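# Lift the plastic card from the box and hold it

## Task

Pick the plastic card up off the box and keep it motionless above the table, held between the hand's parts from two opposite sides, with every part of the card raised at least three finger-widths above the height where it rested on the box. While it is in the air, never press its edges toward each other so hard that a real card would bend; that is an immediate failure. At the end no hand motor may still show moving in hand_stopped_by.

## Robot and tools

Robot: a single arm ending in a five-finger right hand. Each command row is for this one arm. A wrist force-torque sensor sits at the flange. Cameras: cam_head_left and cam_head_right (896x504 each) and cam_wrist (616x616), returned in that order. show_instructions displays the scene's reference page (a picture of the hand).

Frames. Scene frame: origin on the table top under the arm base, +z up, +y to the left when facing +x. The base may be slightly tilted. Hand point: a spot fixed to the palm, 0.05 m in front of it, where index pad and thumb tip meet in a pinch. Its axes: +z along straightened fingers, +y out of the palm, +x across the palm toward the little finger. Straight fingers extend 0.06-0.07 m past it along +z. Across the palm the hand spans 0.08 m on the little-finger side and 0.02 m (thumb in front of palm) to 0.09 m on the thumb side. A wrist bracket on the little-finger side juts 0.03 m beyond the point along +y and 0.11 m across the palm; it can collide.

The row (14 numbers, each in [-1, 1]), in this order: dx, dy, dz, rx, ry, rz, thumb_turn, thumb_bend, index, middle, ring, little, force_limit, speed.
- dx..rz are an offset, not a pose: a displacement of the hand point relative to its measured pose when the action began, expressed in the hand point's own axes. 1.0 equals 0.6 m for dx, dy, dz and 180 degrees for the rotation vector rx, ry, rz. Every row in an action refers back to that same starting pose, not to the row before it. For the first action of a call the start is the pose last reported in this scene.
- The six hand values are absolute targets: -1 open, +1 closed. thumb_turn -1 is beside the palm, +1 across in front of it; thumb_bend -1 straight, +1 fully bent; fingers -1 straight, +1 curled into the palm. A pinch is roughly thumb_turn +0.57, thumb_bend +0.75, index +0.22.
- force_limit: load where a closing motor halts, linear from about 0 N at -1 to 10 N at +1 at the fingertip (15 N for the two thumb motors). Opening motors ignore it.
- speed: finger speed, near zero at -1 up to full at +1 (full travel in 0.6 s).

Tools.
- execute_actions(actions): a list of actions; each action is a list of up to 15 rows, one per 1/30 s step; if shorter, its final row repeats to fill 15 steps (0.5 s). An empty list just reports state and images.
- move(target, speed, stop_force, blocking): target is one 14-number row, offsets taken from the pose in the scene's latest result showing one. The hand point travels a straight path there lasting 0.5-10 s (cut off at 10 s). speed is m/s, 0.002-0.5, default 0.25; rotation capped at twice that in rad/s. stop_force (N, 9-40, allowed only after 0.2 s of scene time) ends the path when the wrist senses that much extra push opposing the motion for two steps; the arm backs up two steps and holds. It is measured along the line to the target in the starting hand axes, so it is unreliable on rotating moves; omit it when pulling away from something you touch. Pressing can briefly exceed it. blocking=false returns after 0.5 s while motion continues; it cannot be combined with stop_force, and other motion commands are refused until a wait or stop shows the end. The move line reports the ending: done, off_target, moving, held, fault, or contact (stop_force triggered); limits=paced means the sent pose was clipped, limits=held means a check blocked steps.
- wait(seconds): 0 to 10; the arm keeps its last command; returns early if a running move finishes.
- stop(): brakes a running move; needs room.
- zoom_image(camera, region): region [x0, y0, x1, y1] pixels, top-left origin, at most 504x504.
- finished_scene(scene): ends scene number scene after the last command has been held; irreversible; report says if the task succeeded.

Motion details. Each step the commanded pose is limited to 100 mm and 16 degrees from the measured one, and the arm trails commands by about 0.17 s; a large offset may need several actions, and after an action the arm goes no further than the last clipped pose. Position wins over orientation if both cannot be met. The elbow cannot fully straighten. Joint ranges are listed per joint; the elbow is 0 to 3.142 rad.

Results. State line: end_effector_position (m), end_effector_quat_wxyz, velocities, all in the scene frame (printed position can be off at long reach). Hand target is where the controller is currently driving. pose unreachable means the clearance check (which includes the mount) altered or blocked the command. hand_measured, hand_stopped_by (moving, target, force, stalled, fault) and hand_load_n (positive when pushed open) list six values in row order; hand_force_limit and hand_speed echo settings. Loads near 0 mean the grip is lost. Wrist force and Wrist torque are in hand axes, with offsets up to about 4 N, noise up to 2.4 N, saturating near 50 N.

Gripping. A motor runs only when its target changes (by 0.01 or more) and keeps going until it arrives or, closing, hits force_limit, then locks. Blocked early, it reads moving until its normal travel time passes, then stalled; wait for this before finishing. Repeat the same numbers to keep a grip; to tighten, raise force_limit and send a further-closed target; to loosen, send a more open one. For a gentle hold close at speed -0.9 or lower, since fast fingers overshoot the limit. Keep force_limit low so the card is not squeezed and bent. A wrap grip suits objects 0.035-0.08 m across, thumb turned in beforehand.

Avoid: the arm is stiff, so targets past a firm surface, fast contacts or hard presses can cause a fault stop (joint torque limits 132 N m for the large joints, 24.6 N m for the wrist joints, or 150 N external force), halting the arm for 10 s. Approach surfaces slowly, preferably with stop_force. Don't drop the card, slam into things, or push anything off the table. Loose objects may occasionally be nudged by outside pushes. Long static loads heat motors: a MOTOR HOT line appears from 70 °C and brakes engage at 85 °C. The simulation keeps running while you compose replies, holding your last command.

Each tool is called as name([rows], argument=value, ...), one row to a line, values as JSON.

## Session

execute_actions(actions=[])

Scene clock: 0.00 s.
end_effector_position=(+0.3979, -0.3087, +0.1045) hand_measured=(-1.000, -1.000, -1.000, -1.000, -1.000, -1.000) hand_load_n=(+0.0, +0.0, +0.0, +0.0, +0.0, +0.0) hand_stopped_by=(target, target, target, target, target, target) hand_force_limit=0.00 hand_speed=-0.80 end_effector_quat_wxyz=(-0.411, -0.506, +0.571, -0.499) end_effector_velocity=(-0.000, +0.000, -0.000) end_effector_angular_velocity=(-0.000, -0.001, -0.001)
Joint positions: [-0.652 -0.525  1.855 -1.018  2.631 -4.266]
Joint velocities: [ 0.     0.001 -0.    -0.001  0.     0.001]
Wrist force (N, on the end effector, along its own x y z axes, offset not removed): no reading
Wrist torque (N m, same axes, about the end effector's origin, offset not removed): no reading
Hand target: +0.398, -0.309, +0.105; -0.411, -0.506, +0.571, -0.499

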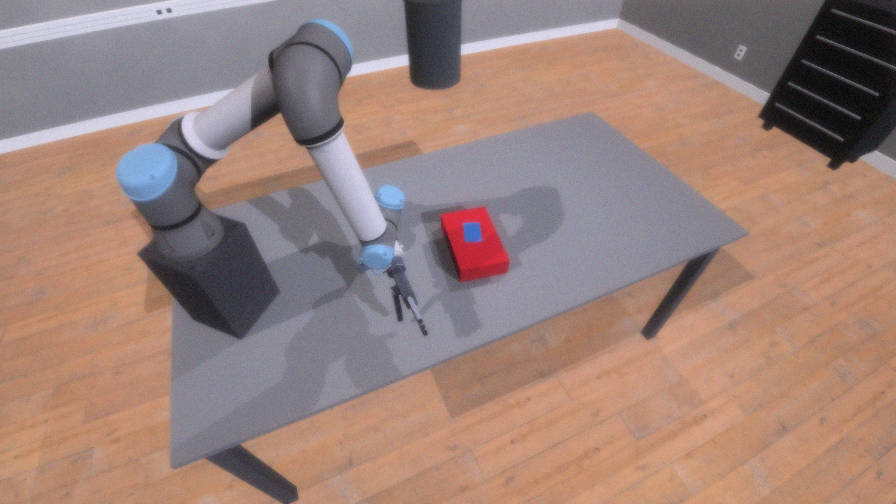

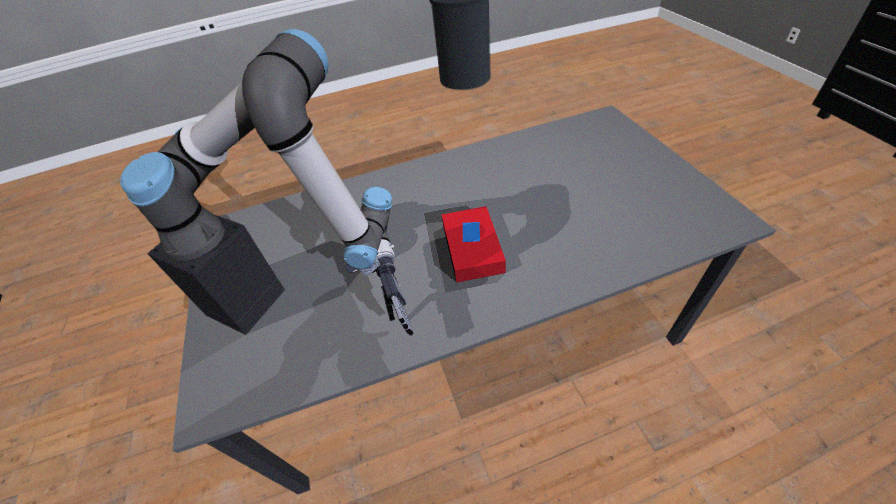

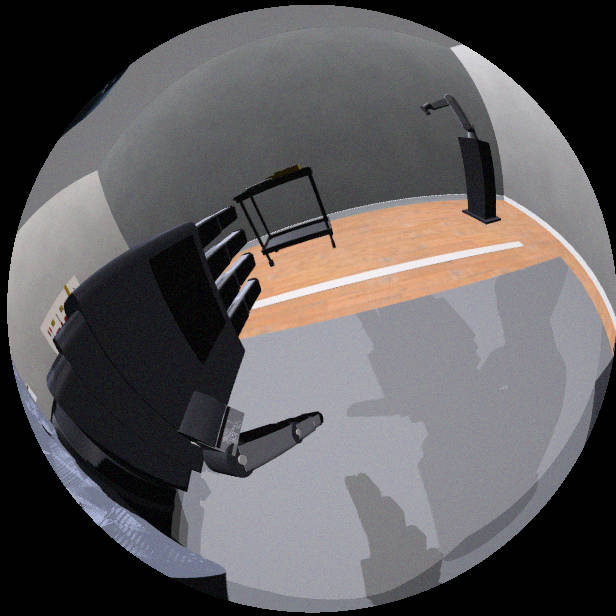

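zoom_image(camera="cam_head_left", region=[425, 195, 525, 295])

zoom_image(camera="cam_head_right", region=[425, 195, 525, 295])

zoom_image(camera="cam_head_left", region=[320, 170, 500, 350])

Region (425, 195, 525, 295) of cam_head_left's 896x504 image, scaled by 5.040, with more detail than that image has.

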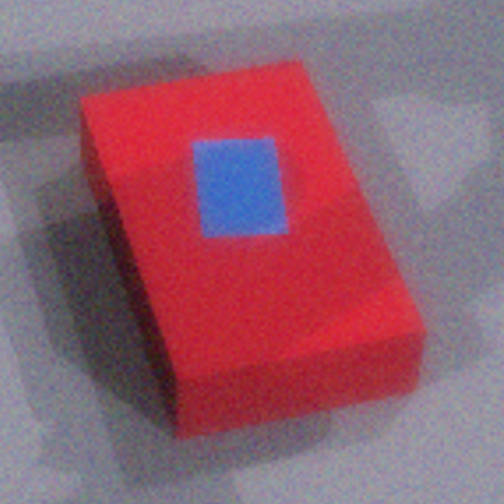

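Region (425, 195, 525, 295) of cam_head_right's 896x504 image, scaled by 5.040, with more detail than that image has.

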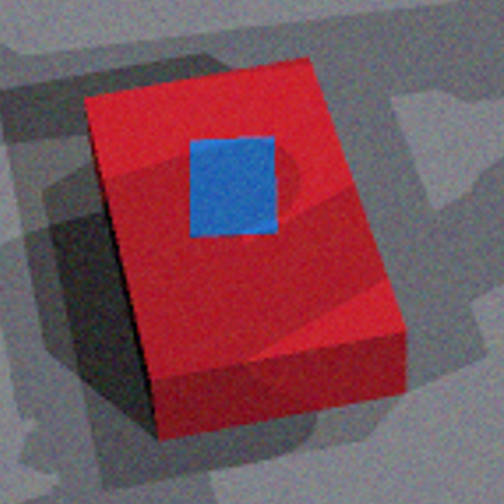

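Region (320, 170, 500, 350) of cam_head_left's 896x504 image, scaled by 2.800, with more detail than that image has.

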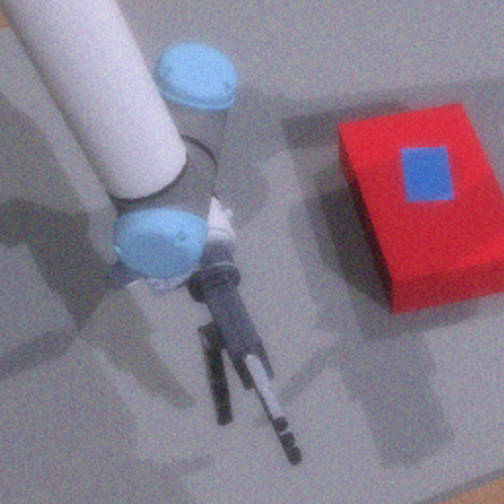

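move(target=[0.1167, -0.051, -0.1732, -0.2483, 0.2351, 0.402, 0.57, -0.9, -0.97, -0.97, -0.97, -0.97, 0, -0.2], speed=0.5)

Scene clock: 122.27 s.
end_effector_position=(+0.4139, -0.2179, +0.1946) hand_measured=(+0.570, -0.900, -0.970, -0.970, -0.970, -0.970) hand_load_n=(+0.0, +0.0, +0.0, +0.0, +0.0, +0.0) hand_stopped_by=(target, target, target, target, target, target) hand_force_limit=0.00 hand_speed=-0.20 end_effector_quat_wxyz=(-0.361, +0.285, +0.708, -0.536) end_effector_velocity=(+0.000, +0.001, +0.001) end_effector_angular_velocity=(-0.006, -0.007, -0.006)
Joint positions: [-0.54  -0.682  1.624 -1.227  3.793 -3.56 ]
Joint velocities: [ 0.    -0.002 -0.    -0.001  0.005  0.007]
Wrist force (N, on the end effector, along its own x y z axes, offset not removed): [-0.9 0.2 1.8]
Wrist torque (N m, same axes, about the end effector's origin, offset not removed): [-0.15 0.08 -0.16]
Hand target: +0.414, -0.218, +0.195; -0.360, +0.286, +0.708, -0.536
Off the commanded pose: 0.000 m, 0 deg.
move: done

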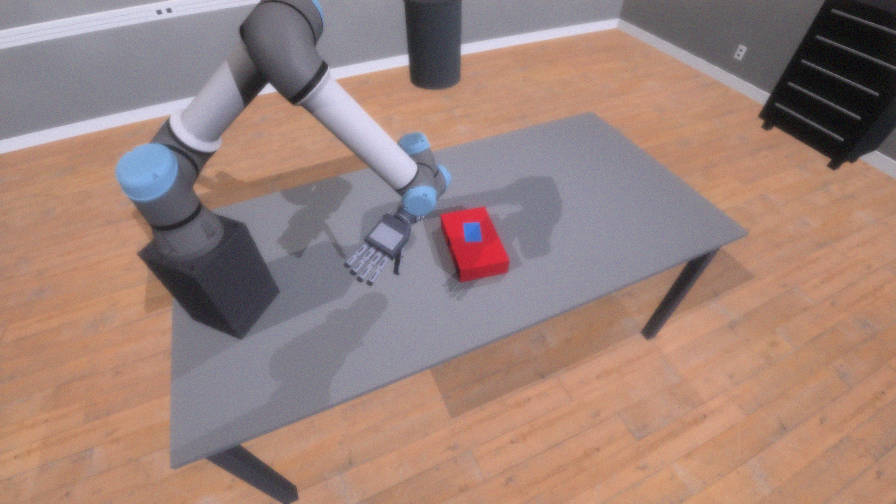

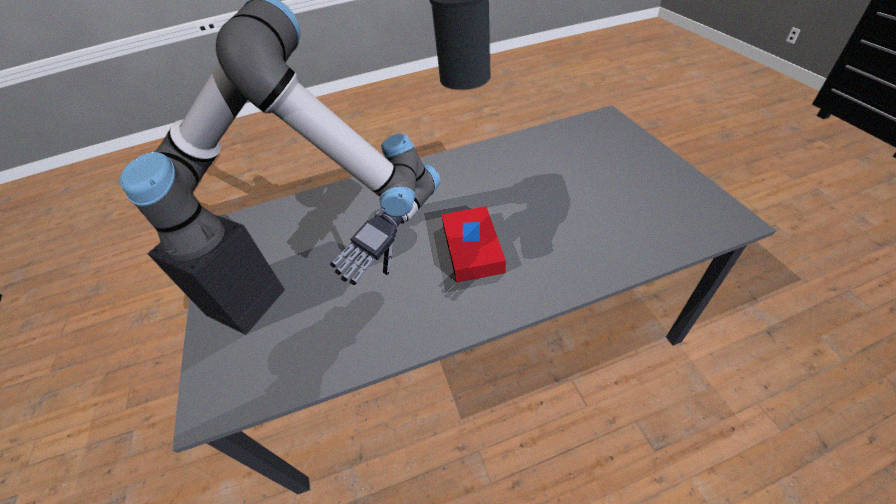

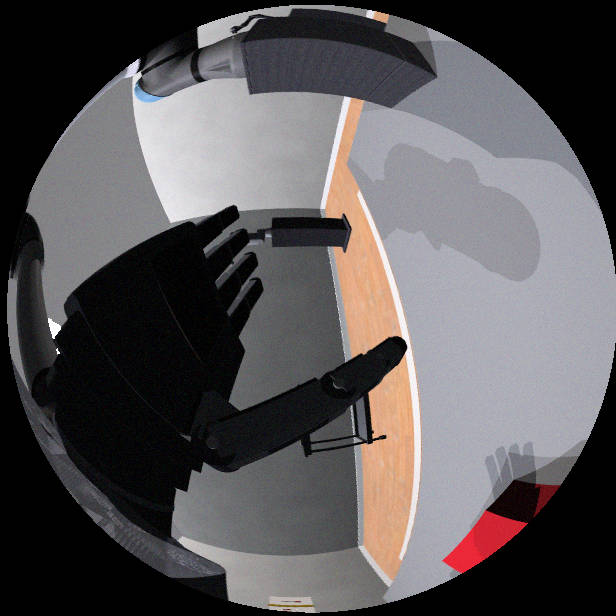

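execute_actions(actions=[])

Scene clock: 142.17 s.
end_effector_position=(+0.4139, -0.2178, +0.1946) hand_measured=(+0.570, -0.900, -0.970, -0.970, -0.970, -0.970) hand_load_n=(+0.0, +0.0, +0.0, +0.0, +0.0, +0.0) hand_stopped_by=(target, target, target, target, target, target) hand_force_limit=0.00 hand_speed=-0.20 end_effector_quat_wxyz=(-0.360, +0.286, +0.708, -0.536) end_effector_velocity=(-0.000, +0.000, -0.000) end_effector_angular_velocity=(+0.000, +0.001, -0.000)
Joint positions: [-0.54  -0.682  1.624 -1.227  3.793 -3.559]
Joint velocities: [0.    0.    0.    0.    0.001 0.   ]
Wrist force (N, on the end effector, along its own x y z axes, offset not removed): [2.3 -1.9 -0.6]
Wrist torque (N m, same axes, about the end effector's origin, offset not removed): [-0.18 -0.34 0.00]
Hand target: +0.414, -0.218, +0.195; -0.360, +0.286, +0.708, -0.536
Off the commanded pose: 0.000 m, 0 deg.

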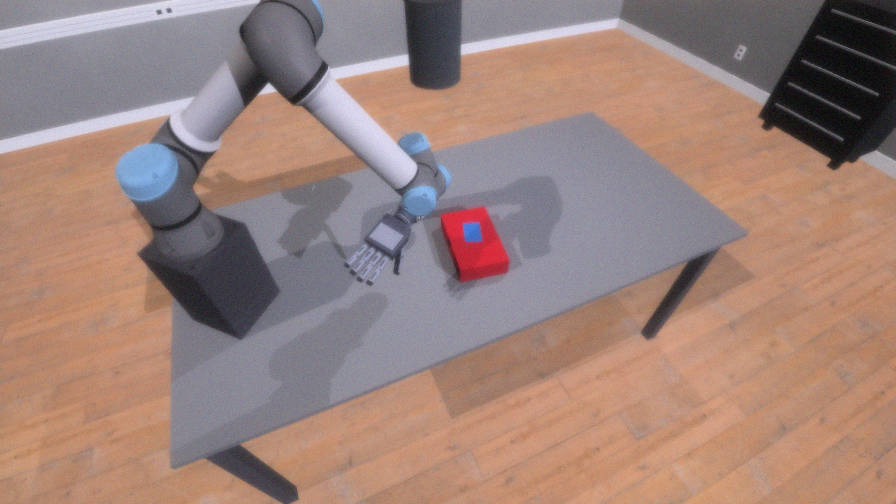

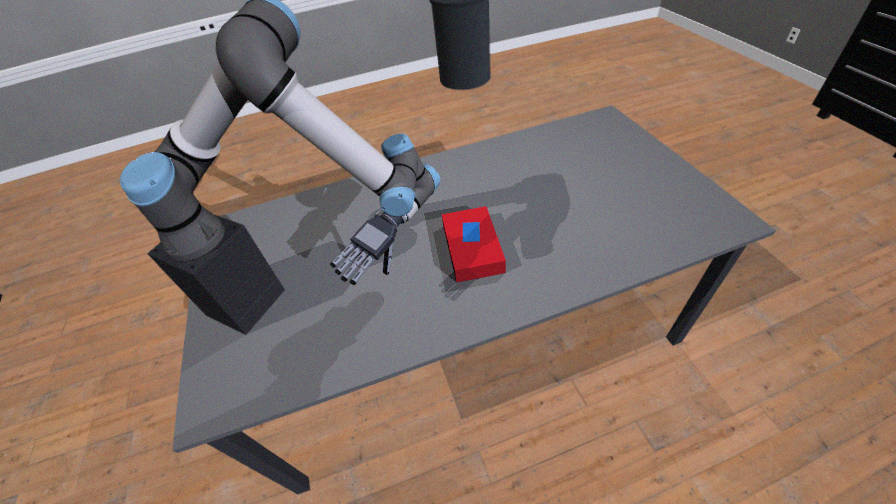

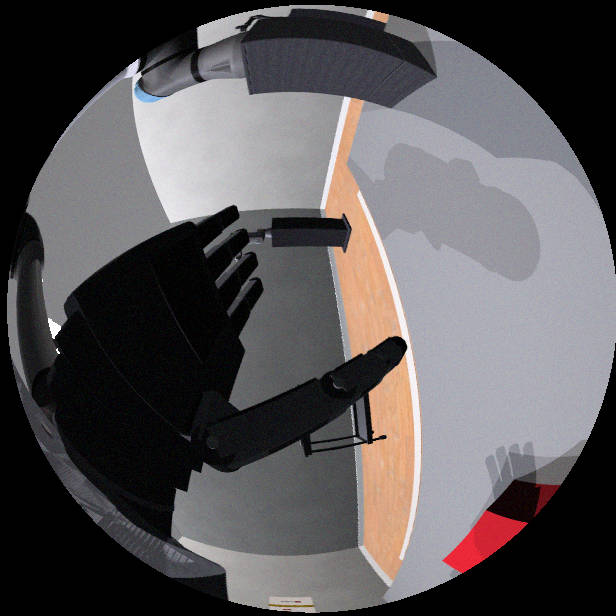

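zoom_image(camera="cam_head_left", region=[420, 190, 540, 290])

Region (420, 190, 540, 290) of cam_head_left's 896x504 image, scaled by 4.200, with more detail than that image has.

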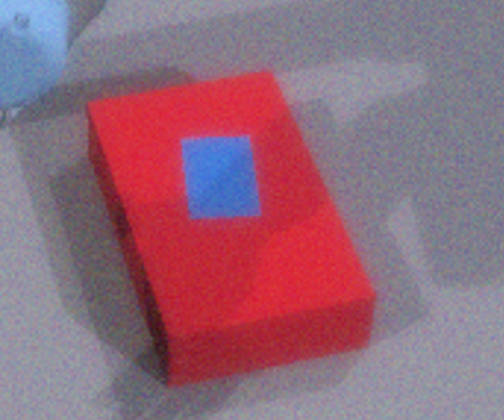

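move(target=[-0.1043, 0.2742, -0.4898, -0.3147, 0.1729, 0.2131, 0.57, -0.9, -0.97, -0.97, -0.97, -0.97, 0.0, -0.2], speed=0.5)

Scene clock: 169.33 s.
end_effector_position=(+0.6931, -0.0622, +0.0722) hand_measured=(+0.570, -0.900, -0.970, -0.970, -0.970, -0.970) hand_load_n=(+0.0, +0.0, +0.0, +0.0, +0.0, +0.0) hand_stopped_by=(target, target, target, target, target, target) hand_force_limit=0.00 hand_speed=-0.20 end_effector_quat_wxyz=(-0.166, +0.748, +0.628, -0.139) end_effector_velocity=(+0.001, +0.001, -0.002) end_effector_angular_velocity=(-0.001, -0.007, -0.006)
Joint positions: [-0.432 -0.497  1.298 -1.952  4.678 -3.19 ]
Joint velocities: [ 0.002  0.003  0.002 -0.011  0.003  0.007]
Wrist force (N, on the end effector, along its own x y z axes, offset not removed): [0.4 -1.1 0.9]
Wrist torque (N m, same axes, about the end effector's origin, offset not removed): [-0.15 -0.04 -0.10]
Hand target: +0.693, -0.062, +0.072; -0.166, +0.748, +0.627, -0.139
Off the commanded pose: 0.001 m, 0 deg.
move: done

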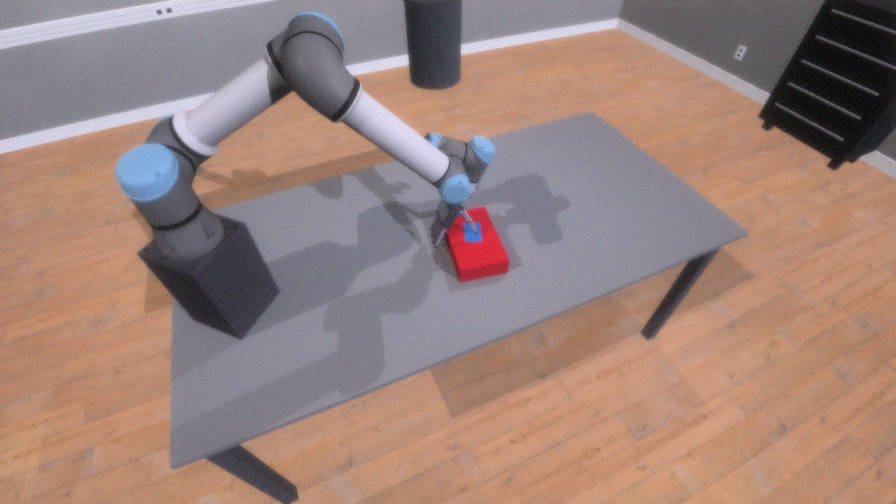

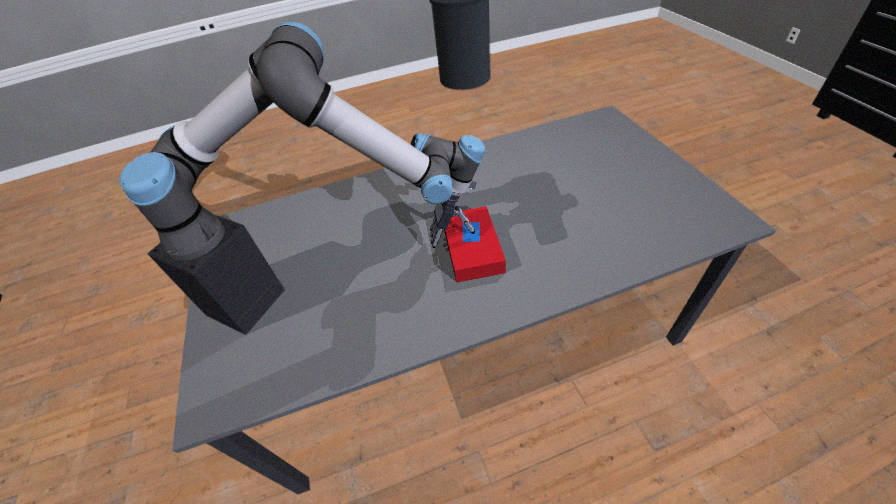

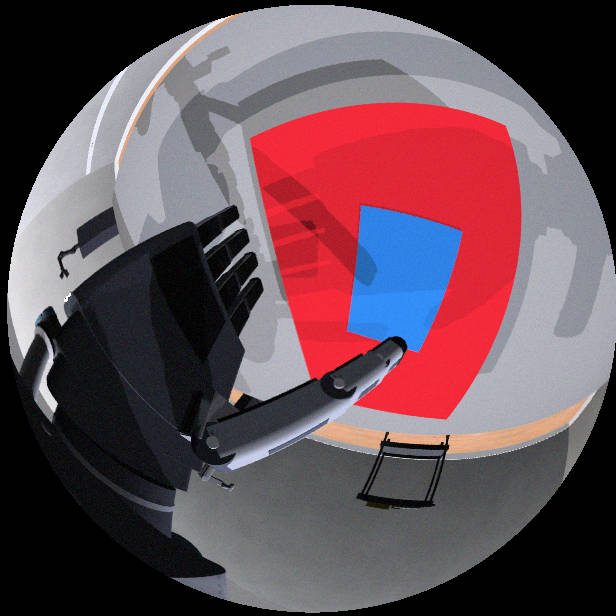

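execute_actions(actions=[])

zoom_image(camera="cam_wrist", region=[330, 190, 480, 370])

zoom_image(camera="cam_wrist", region=[230, 90, 540, 430])

Scene clock: 178.47 s.
end_effector_position=(+0.6932, -0.0621, +0.0720) hand_measured=(+0.570, -0.900, -0.970, -0.970, -0.970, -0.970) hand_load_n=(+0.0, +0.0, +0.0, +0.0, +0.0, +0.0) hand_stopped_by=(target, target, target, target, target, target) hand_force_limit=0.00 hand_speed=-0.20 end_effector_quat_wxyz=(-0.166, +0.748, +0.627, -0.139) end_effector_velocity=(+0.000, +0.001, +0.000) end_effector_angular_velocity=(+0.000, -0.001, -0.000)
Joint positions: [-0.432 -0.497  1.298 -1.953  4.679 -3.189]
Joint velocities: [ 0.001 -0.    -0.     0.     0.001  0.   ]
Wrist force (N, on the end effector, along its own x y z axes, offset not removed): [2.1 0.8 0.4]
Wrist torque (N m, same axes, about the end effector's origin, offset not removed): [0.03 -0.26 0.03]
Hand target: +0.693, -0.062, +0.072; -0.166, +0.748, +0.627, -0.139
Off the commanded pose: 0.000 m, 0 deg.

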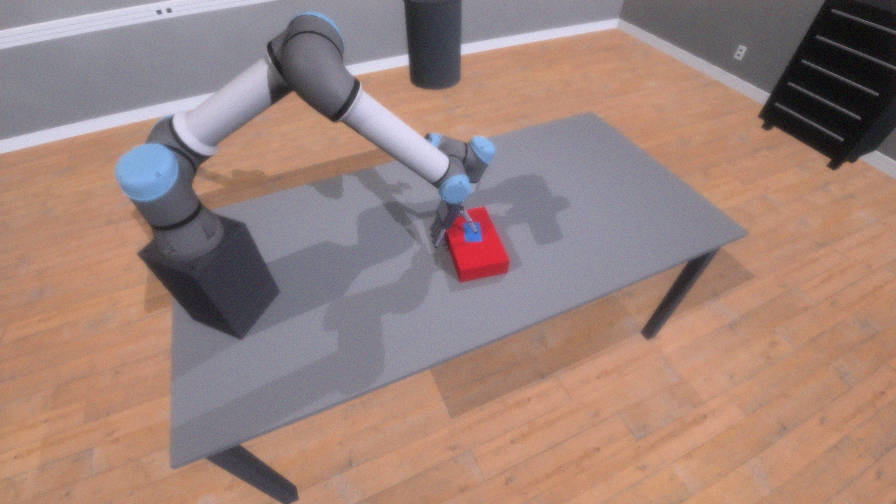

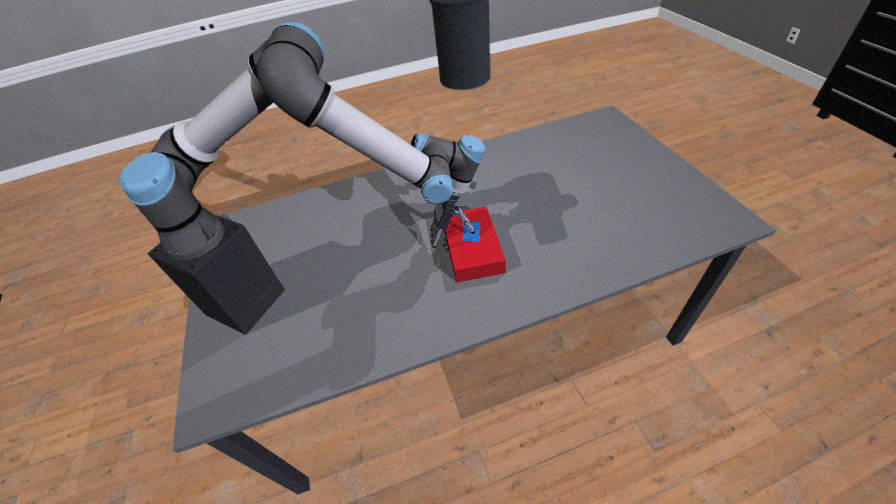

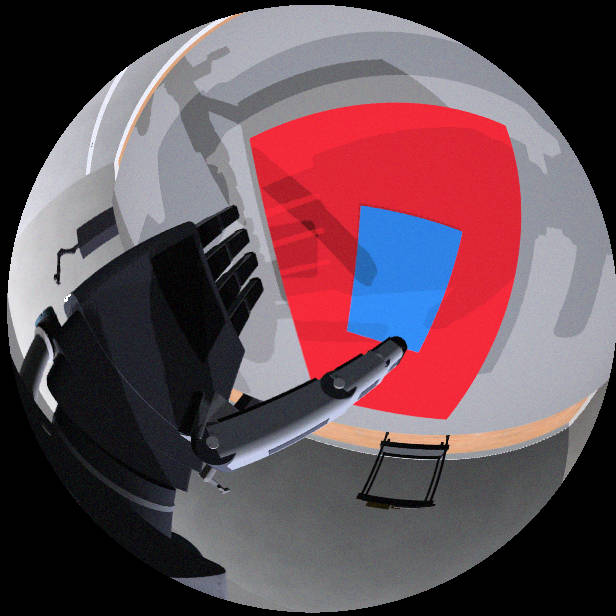

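Region (330, 190, 480, 370) of cam_wrist's 616x616 image, scaled by 2.800, with more detail than that image has.

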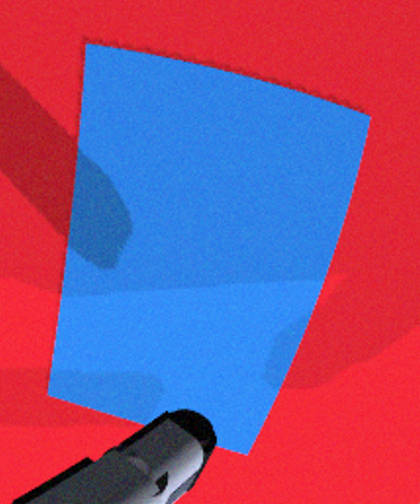

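Region (230, 90, 540, 430) of cam_wrist's 616x616 image, scaled by 1.482, with more detail than that image has; it fills the left 460 columns of this view, and the rest is white.

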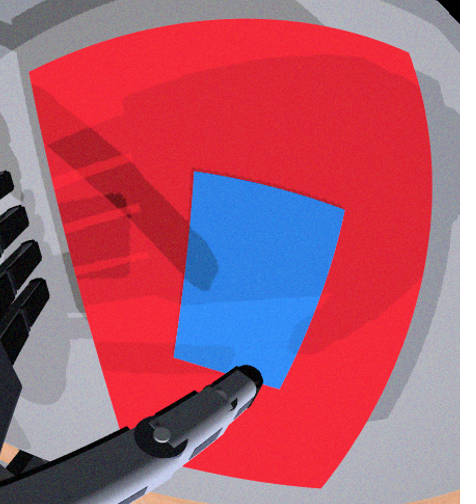

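zoom_image(camera="cam_wrist", region=[240, 230, 400, 400])

zoom_image(camera="cam_wrist", region=[220, 110, 340, 250])

Region (240, 230, 400, 400) of cam_wrist's 616x616 image, scaled by 2.965, with more detail than that image has; it fills the left 474 columns of this view, and the rest is white.

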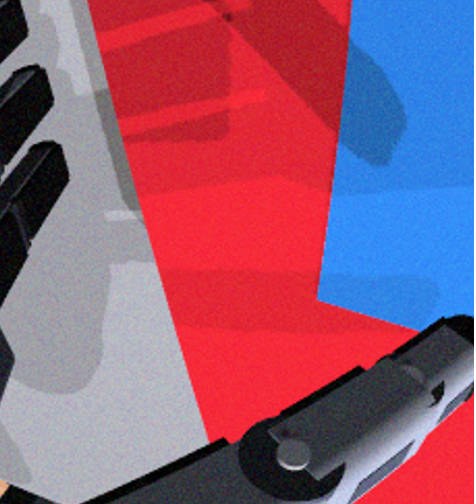

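Region (220, 110, 340, 250) of cam_wrist's 616x616 image, scaled by 3.600, with more detail than that image has; it fills the left 432 columns of this view, and the rest is white.

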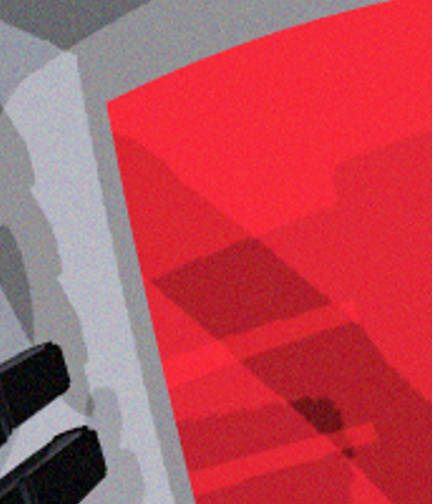

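move(target=[0.00667, 0.01564, 0.01974, 0, 0, 0, 0.57, 0.0, -0.97, -0.97, -0.97, -0.97, -0.6, -0.85], speed=0.04)

Scene clock: 254.13 s.
end_effector_position=(+0.6973, -0.0588, +0.0573) hand_measured=(+0.570, -0.522, -0.970, -0.970, -0.970, -0.970) hand_load_n=(+0.5, +3.0, +0.0, +0.0, +0.0, +0.0) hand_stopped_by=(target, force, target, target, target, target) hand_force_limit=-0.60 hand_speed=-0.85 end_effector_quat_wxyz=(-0.166, +0.748, +0.627, -0.139) end_effector_velocity=(-0.000, +0.001, -0.000) end_effector_angular_velocity=(+0.000, +0.001, +0.001)
Joint positions: [-0.427 -0.463  1.273 -1.961  4.681 -3.184]
Joint velocities: [ 0.001  0.001 -0.     0.     0.     0.   ]
Wrist force (N, on the end effector, along its own x y z axes, offset not removed): [0.4 -2.9 -5.8]
Wrist torque (N m, same axes, about the end effector's origin, offset not removed): [-0.42 -0.16 -0.09]
Hand target: +0.697, -0.059, +0.057; -0.166, +0.748, +0.627, -0.139
Off the commanded pose: 0.000 m, 0 deg.
move: done

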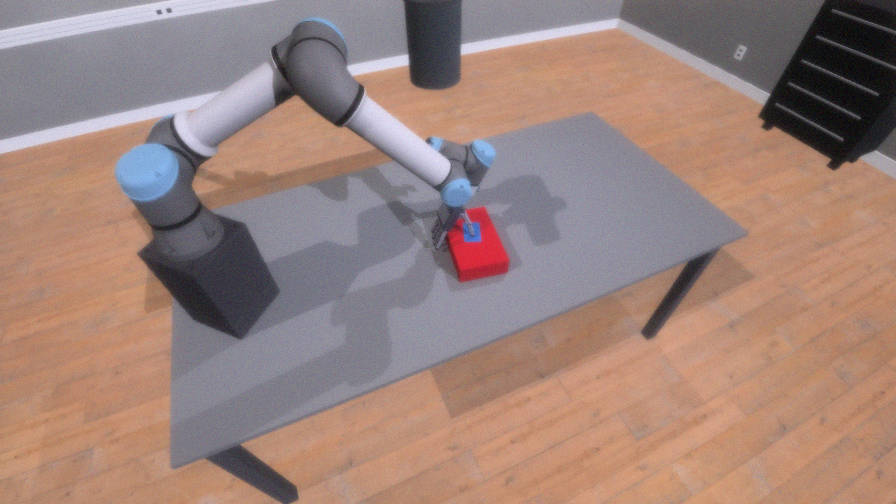

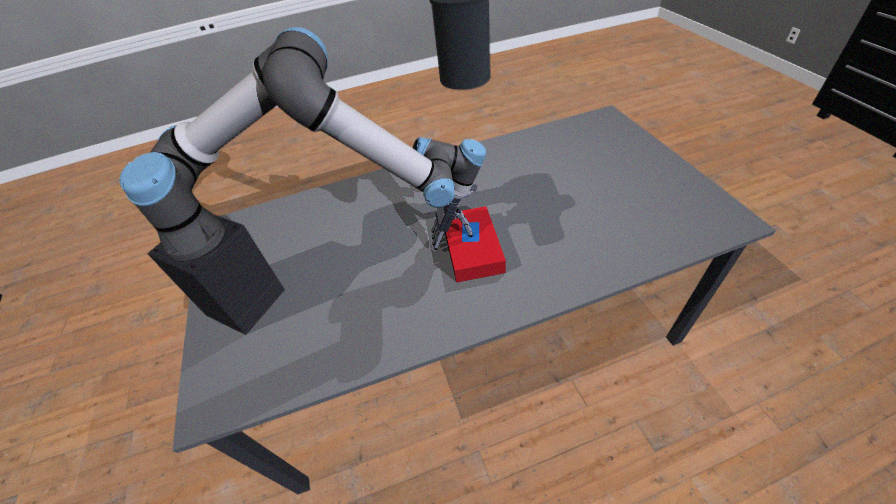

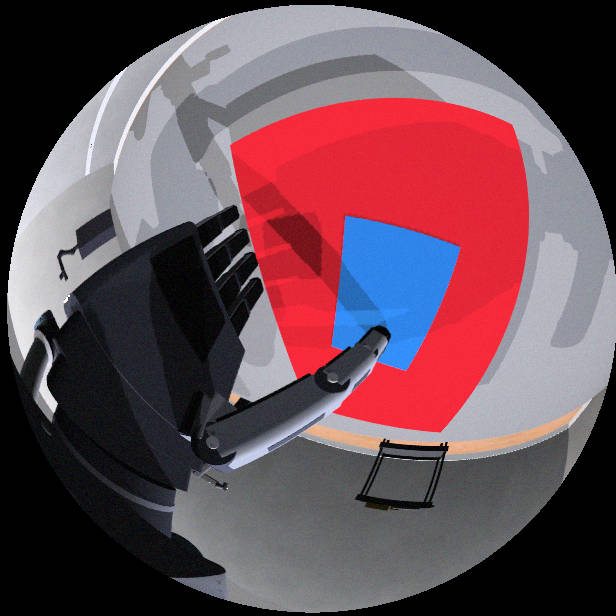

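zoom_image(camera="cam_wrist", region=[310, 200, 480, 390])

zoom_image(camera="cam_wrist", region=[230, 230, 390, 400])

Region (310, 200, 480, 390) of cam_wrist's 616x616 image, scaled by 2.653, with more detail than that image has; it fills the left 451 columns of this view, and the rest is white.

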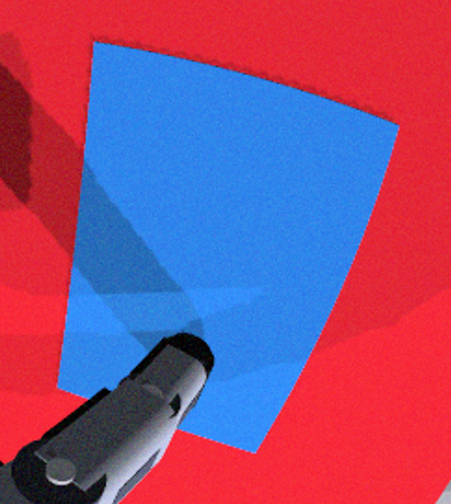

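Region (230, 230, 390, 400) of cam_wrist's 616x616 image, scaled by 2.965, with more detail than that image has; it fills the left 474 columns of this view, and the rest is white.

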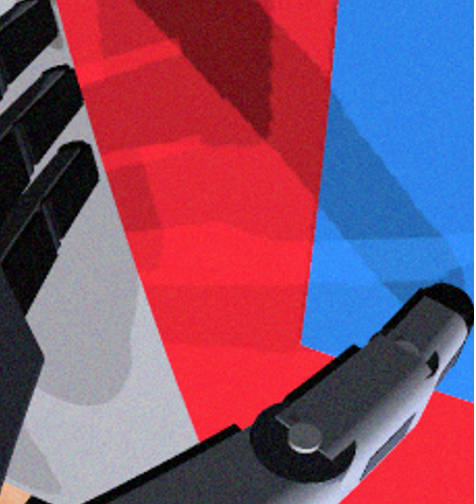

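move(target=[0, -0.09927, 0.04739, 0, 0, 0, 0.57, 0.0, -0.97, -0.97, -0.97, -0.97, -0.6, -0.85], speed=0.06)

Scene clock: 302.77 s.
end_effector_position=(+0.6325, -0.0473, +0.0568) hand_measured=(+0.570, -0.524, -0.970, -0.970, -0.970, -0.970) hand_load_n=(+0.0, +6.0, +0.0, +0.0, +0.0, +0.0) hand_stopped_by=(target, force, target, target, target, target) hand_force_limit=-0.60 hand_speed=-0.85 end_effector_quat_wxyz=(-0.166, +0.748, +0.627, -0.139) end_effector_velocity=(-0.001, +0.000, -0.000) end_effector_angular_velocity=(-0.001, -0.001, +0.000)
Joint positions: [-0.432 -0.561  1.522 -2.113  4.679 -3.189]
Joint velocities: [ 0.    -0.002  0.006 -0.006 -0.001 -0.   ]
Wrist force (N, on the end effector, along its own x y z axes, offset not removed): [0.3 -2.6 -7.8]
Wrist torque (N m, same axes, about the end effector's origin, offset not removed): [-0.63 -0.13 -0.09]
Hand target: +0.632, -0.047, +0.057; -0.166, +0.748, +0.627, -0.139
Off the commanded pose: 0.000 m, 0 deg.
move: done

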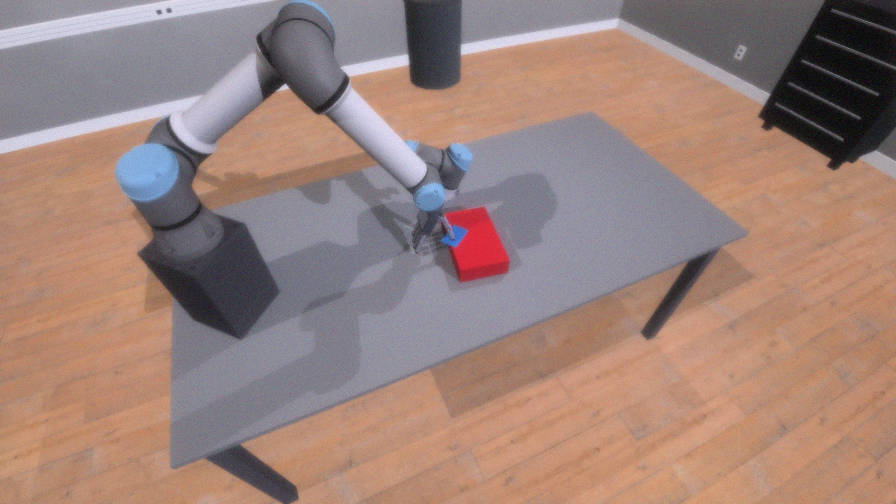

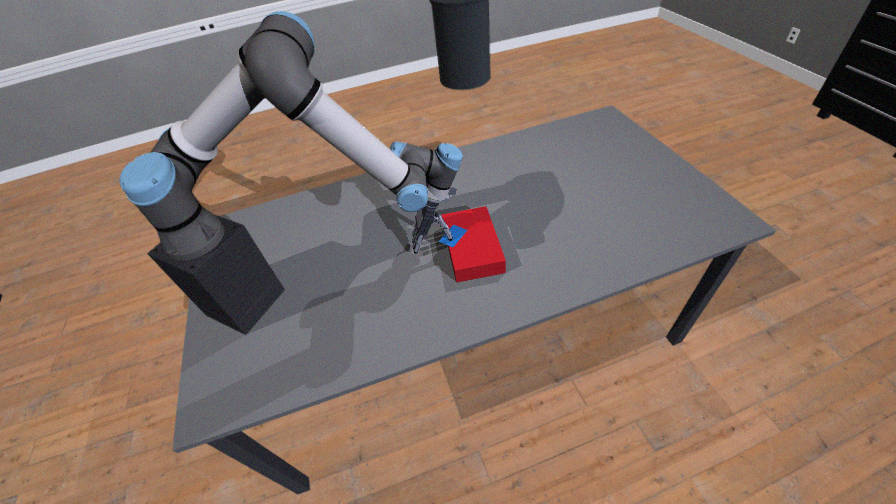

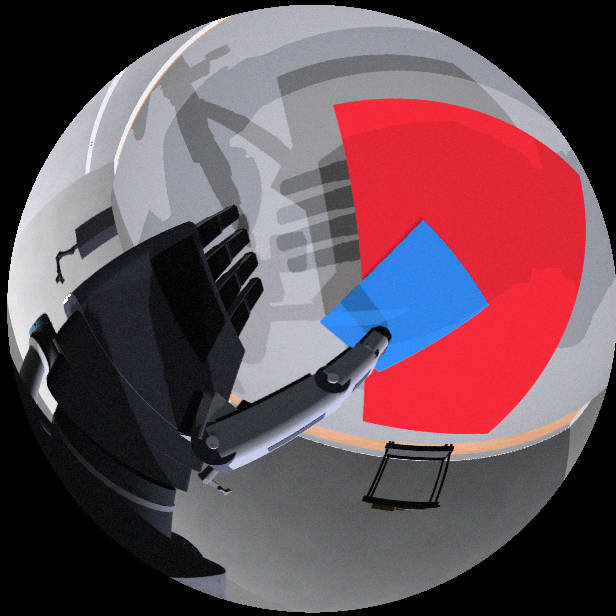

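execute_actions(actions=[])

zoom_image(camera="cam_wrist", region=[305, 205, 505, 395])

zoom_image(camera="cam_wrist", region=[305, 250, 425, 430])

Scene clock: 306.23 s.
end_effector_position=(+0.6324, -0.0472, +0.0568) hand_measured=(+0.570, -0.524, -0.970, -0.970, -0.970, -0.970) hand_load_n=(+0.0, +6.0, +0.0, +0.0, +0.0, +0.0) hand_stopped_by=(target, force, target, target, target, target) hand_force_limit=-0.60 hand_speed=-0.85 end_effector_quat_wxyz=(-0.166, +0.748, +0.627, -0.139) end_effector_velocity=(+0.001, -0.000, +0.001) end_effector_angular_velocity=(-0.000, -0.002, -0.001)
Joint positions: [-0.432 -0.561  1.523 -2.113  4.679 -3.189]
Joint velocities: [-0.    -0.002 -0.     0.     0.     0.   ]
Wrist force (N, on the end effector, along its own x y z axes, offset not removed): [1.1 -3.6 -10.0]
Wrist torque (N m, same axes, about the end effector's origin, offset not removed): [-0.64 -0.21 -0.11]
Hand target: +0.632, -0.047, +0.057; -0.166, +0.748, +0.627, -0.139
Off the commanded pose: 0.000 m, 0 deg.

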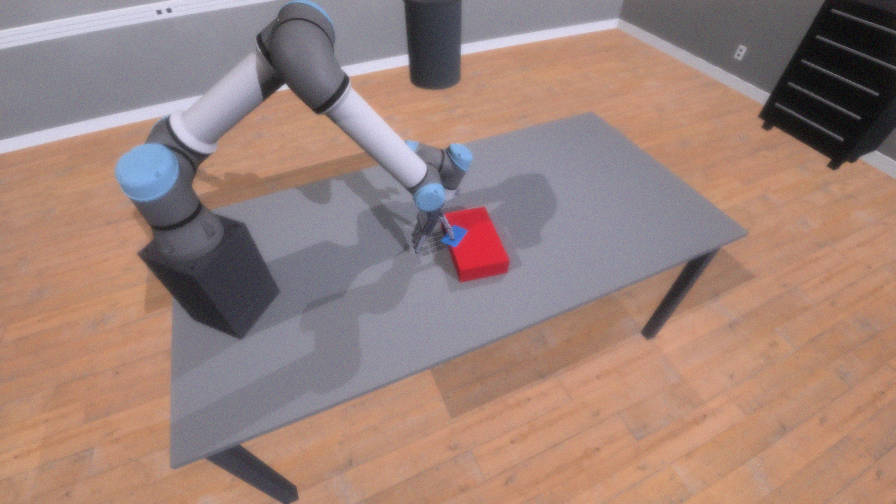

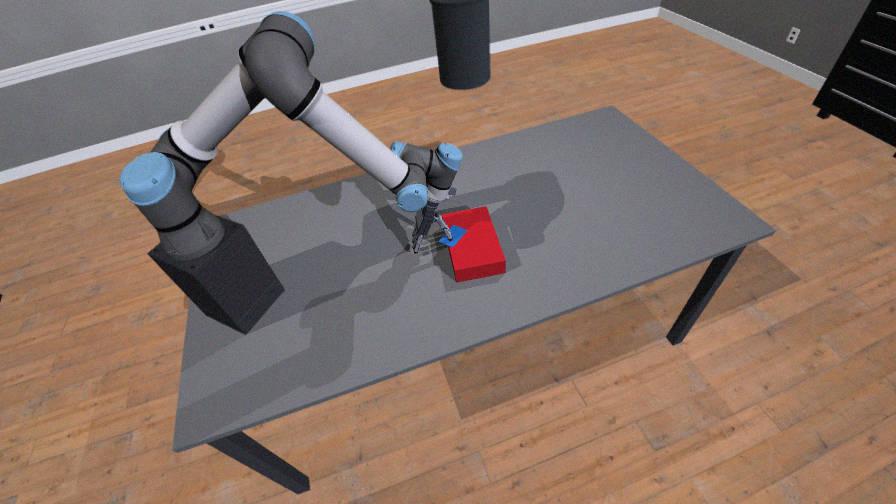

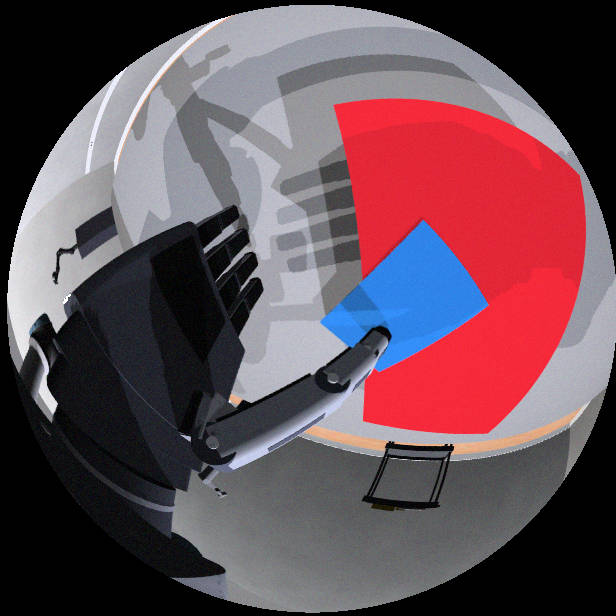

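Region (305, 205, 505, 395) of cam_wrist's 616x616 image, scaled by 2.520, with more detail than that image has; it fills the top 479 rows of this view, and the rest is white.

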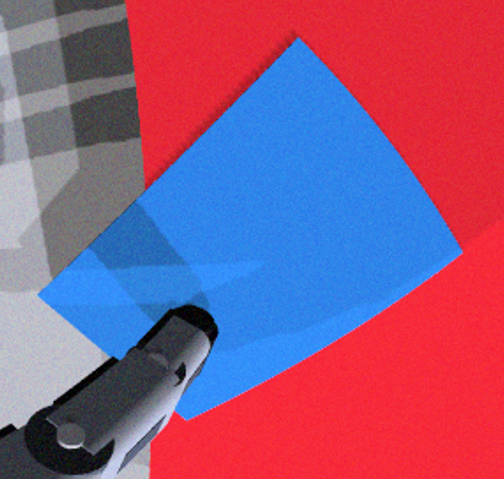

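Region (305, 250, 425, 430) of cam_wrist's 616x616 image, scaled by 2.800, with more detail than that image has.

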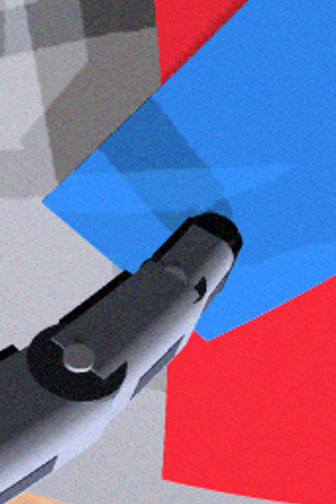

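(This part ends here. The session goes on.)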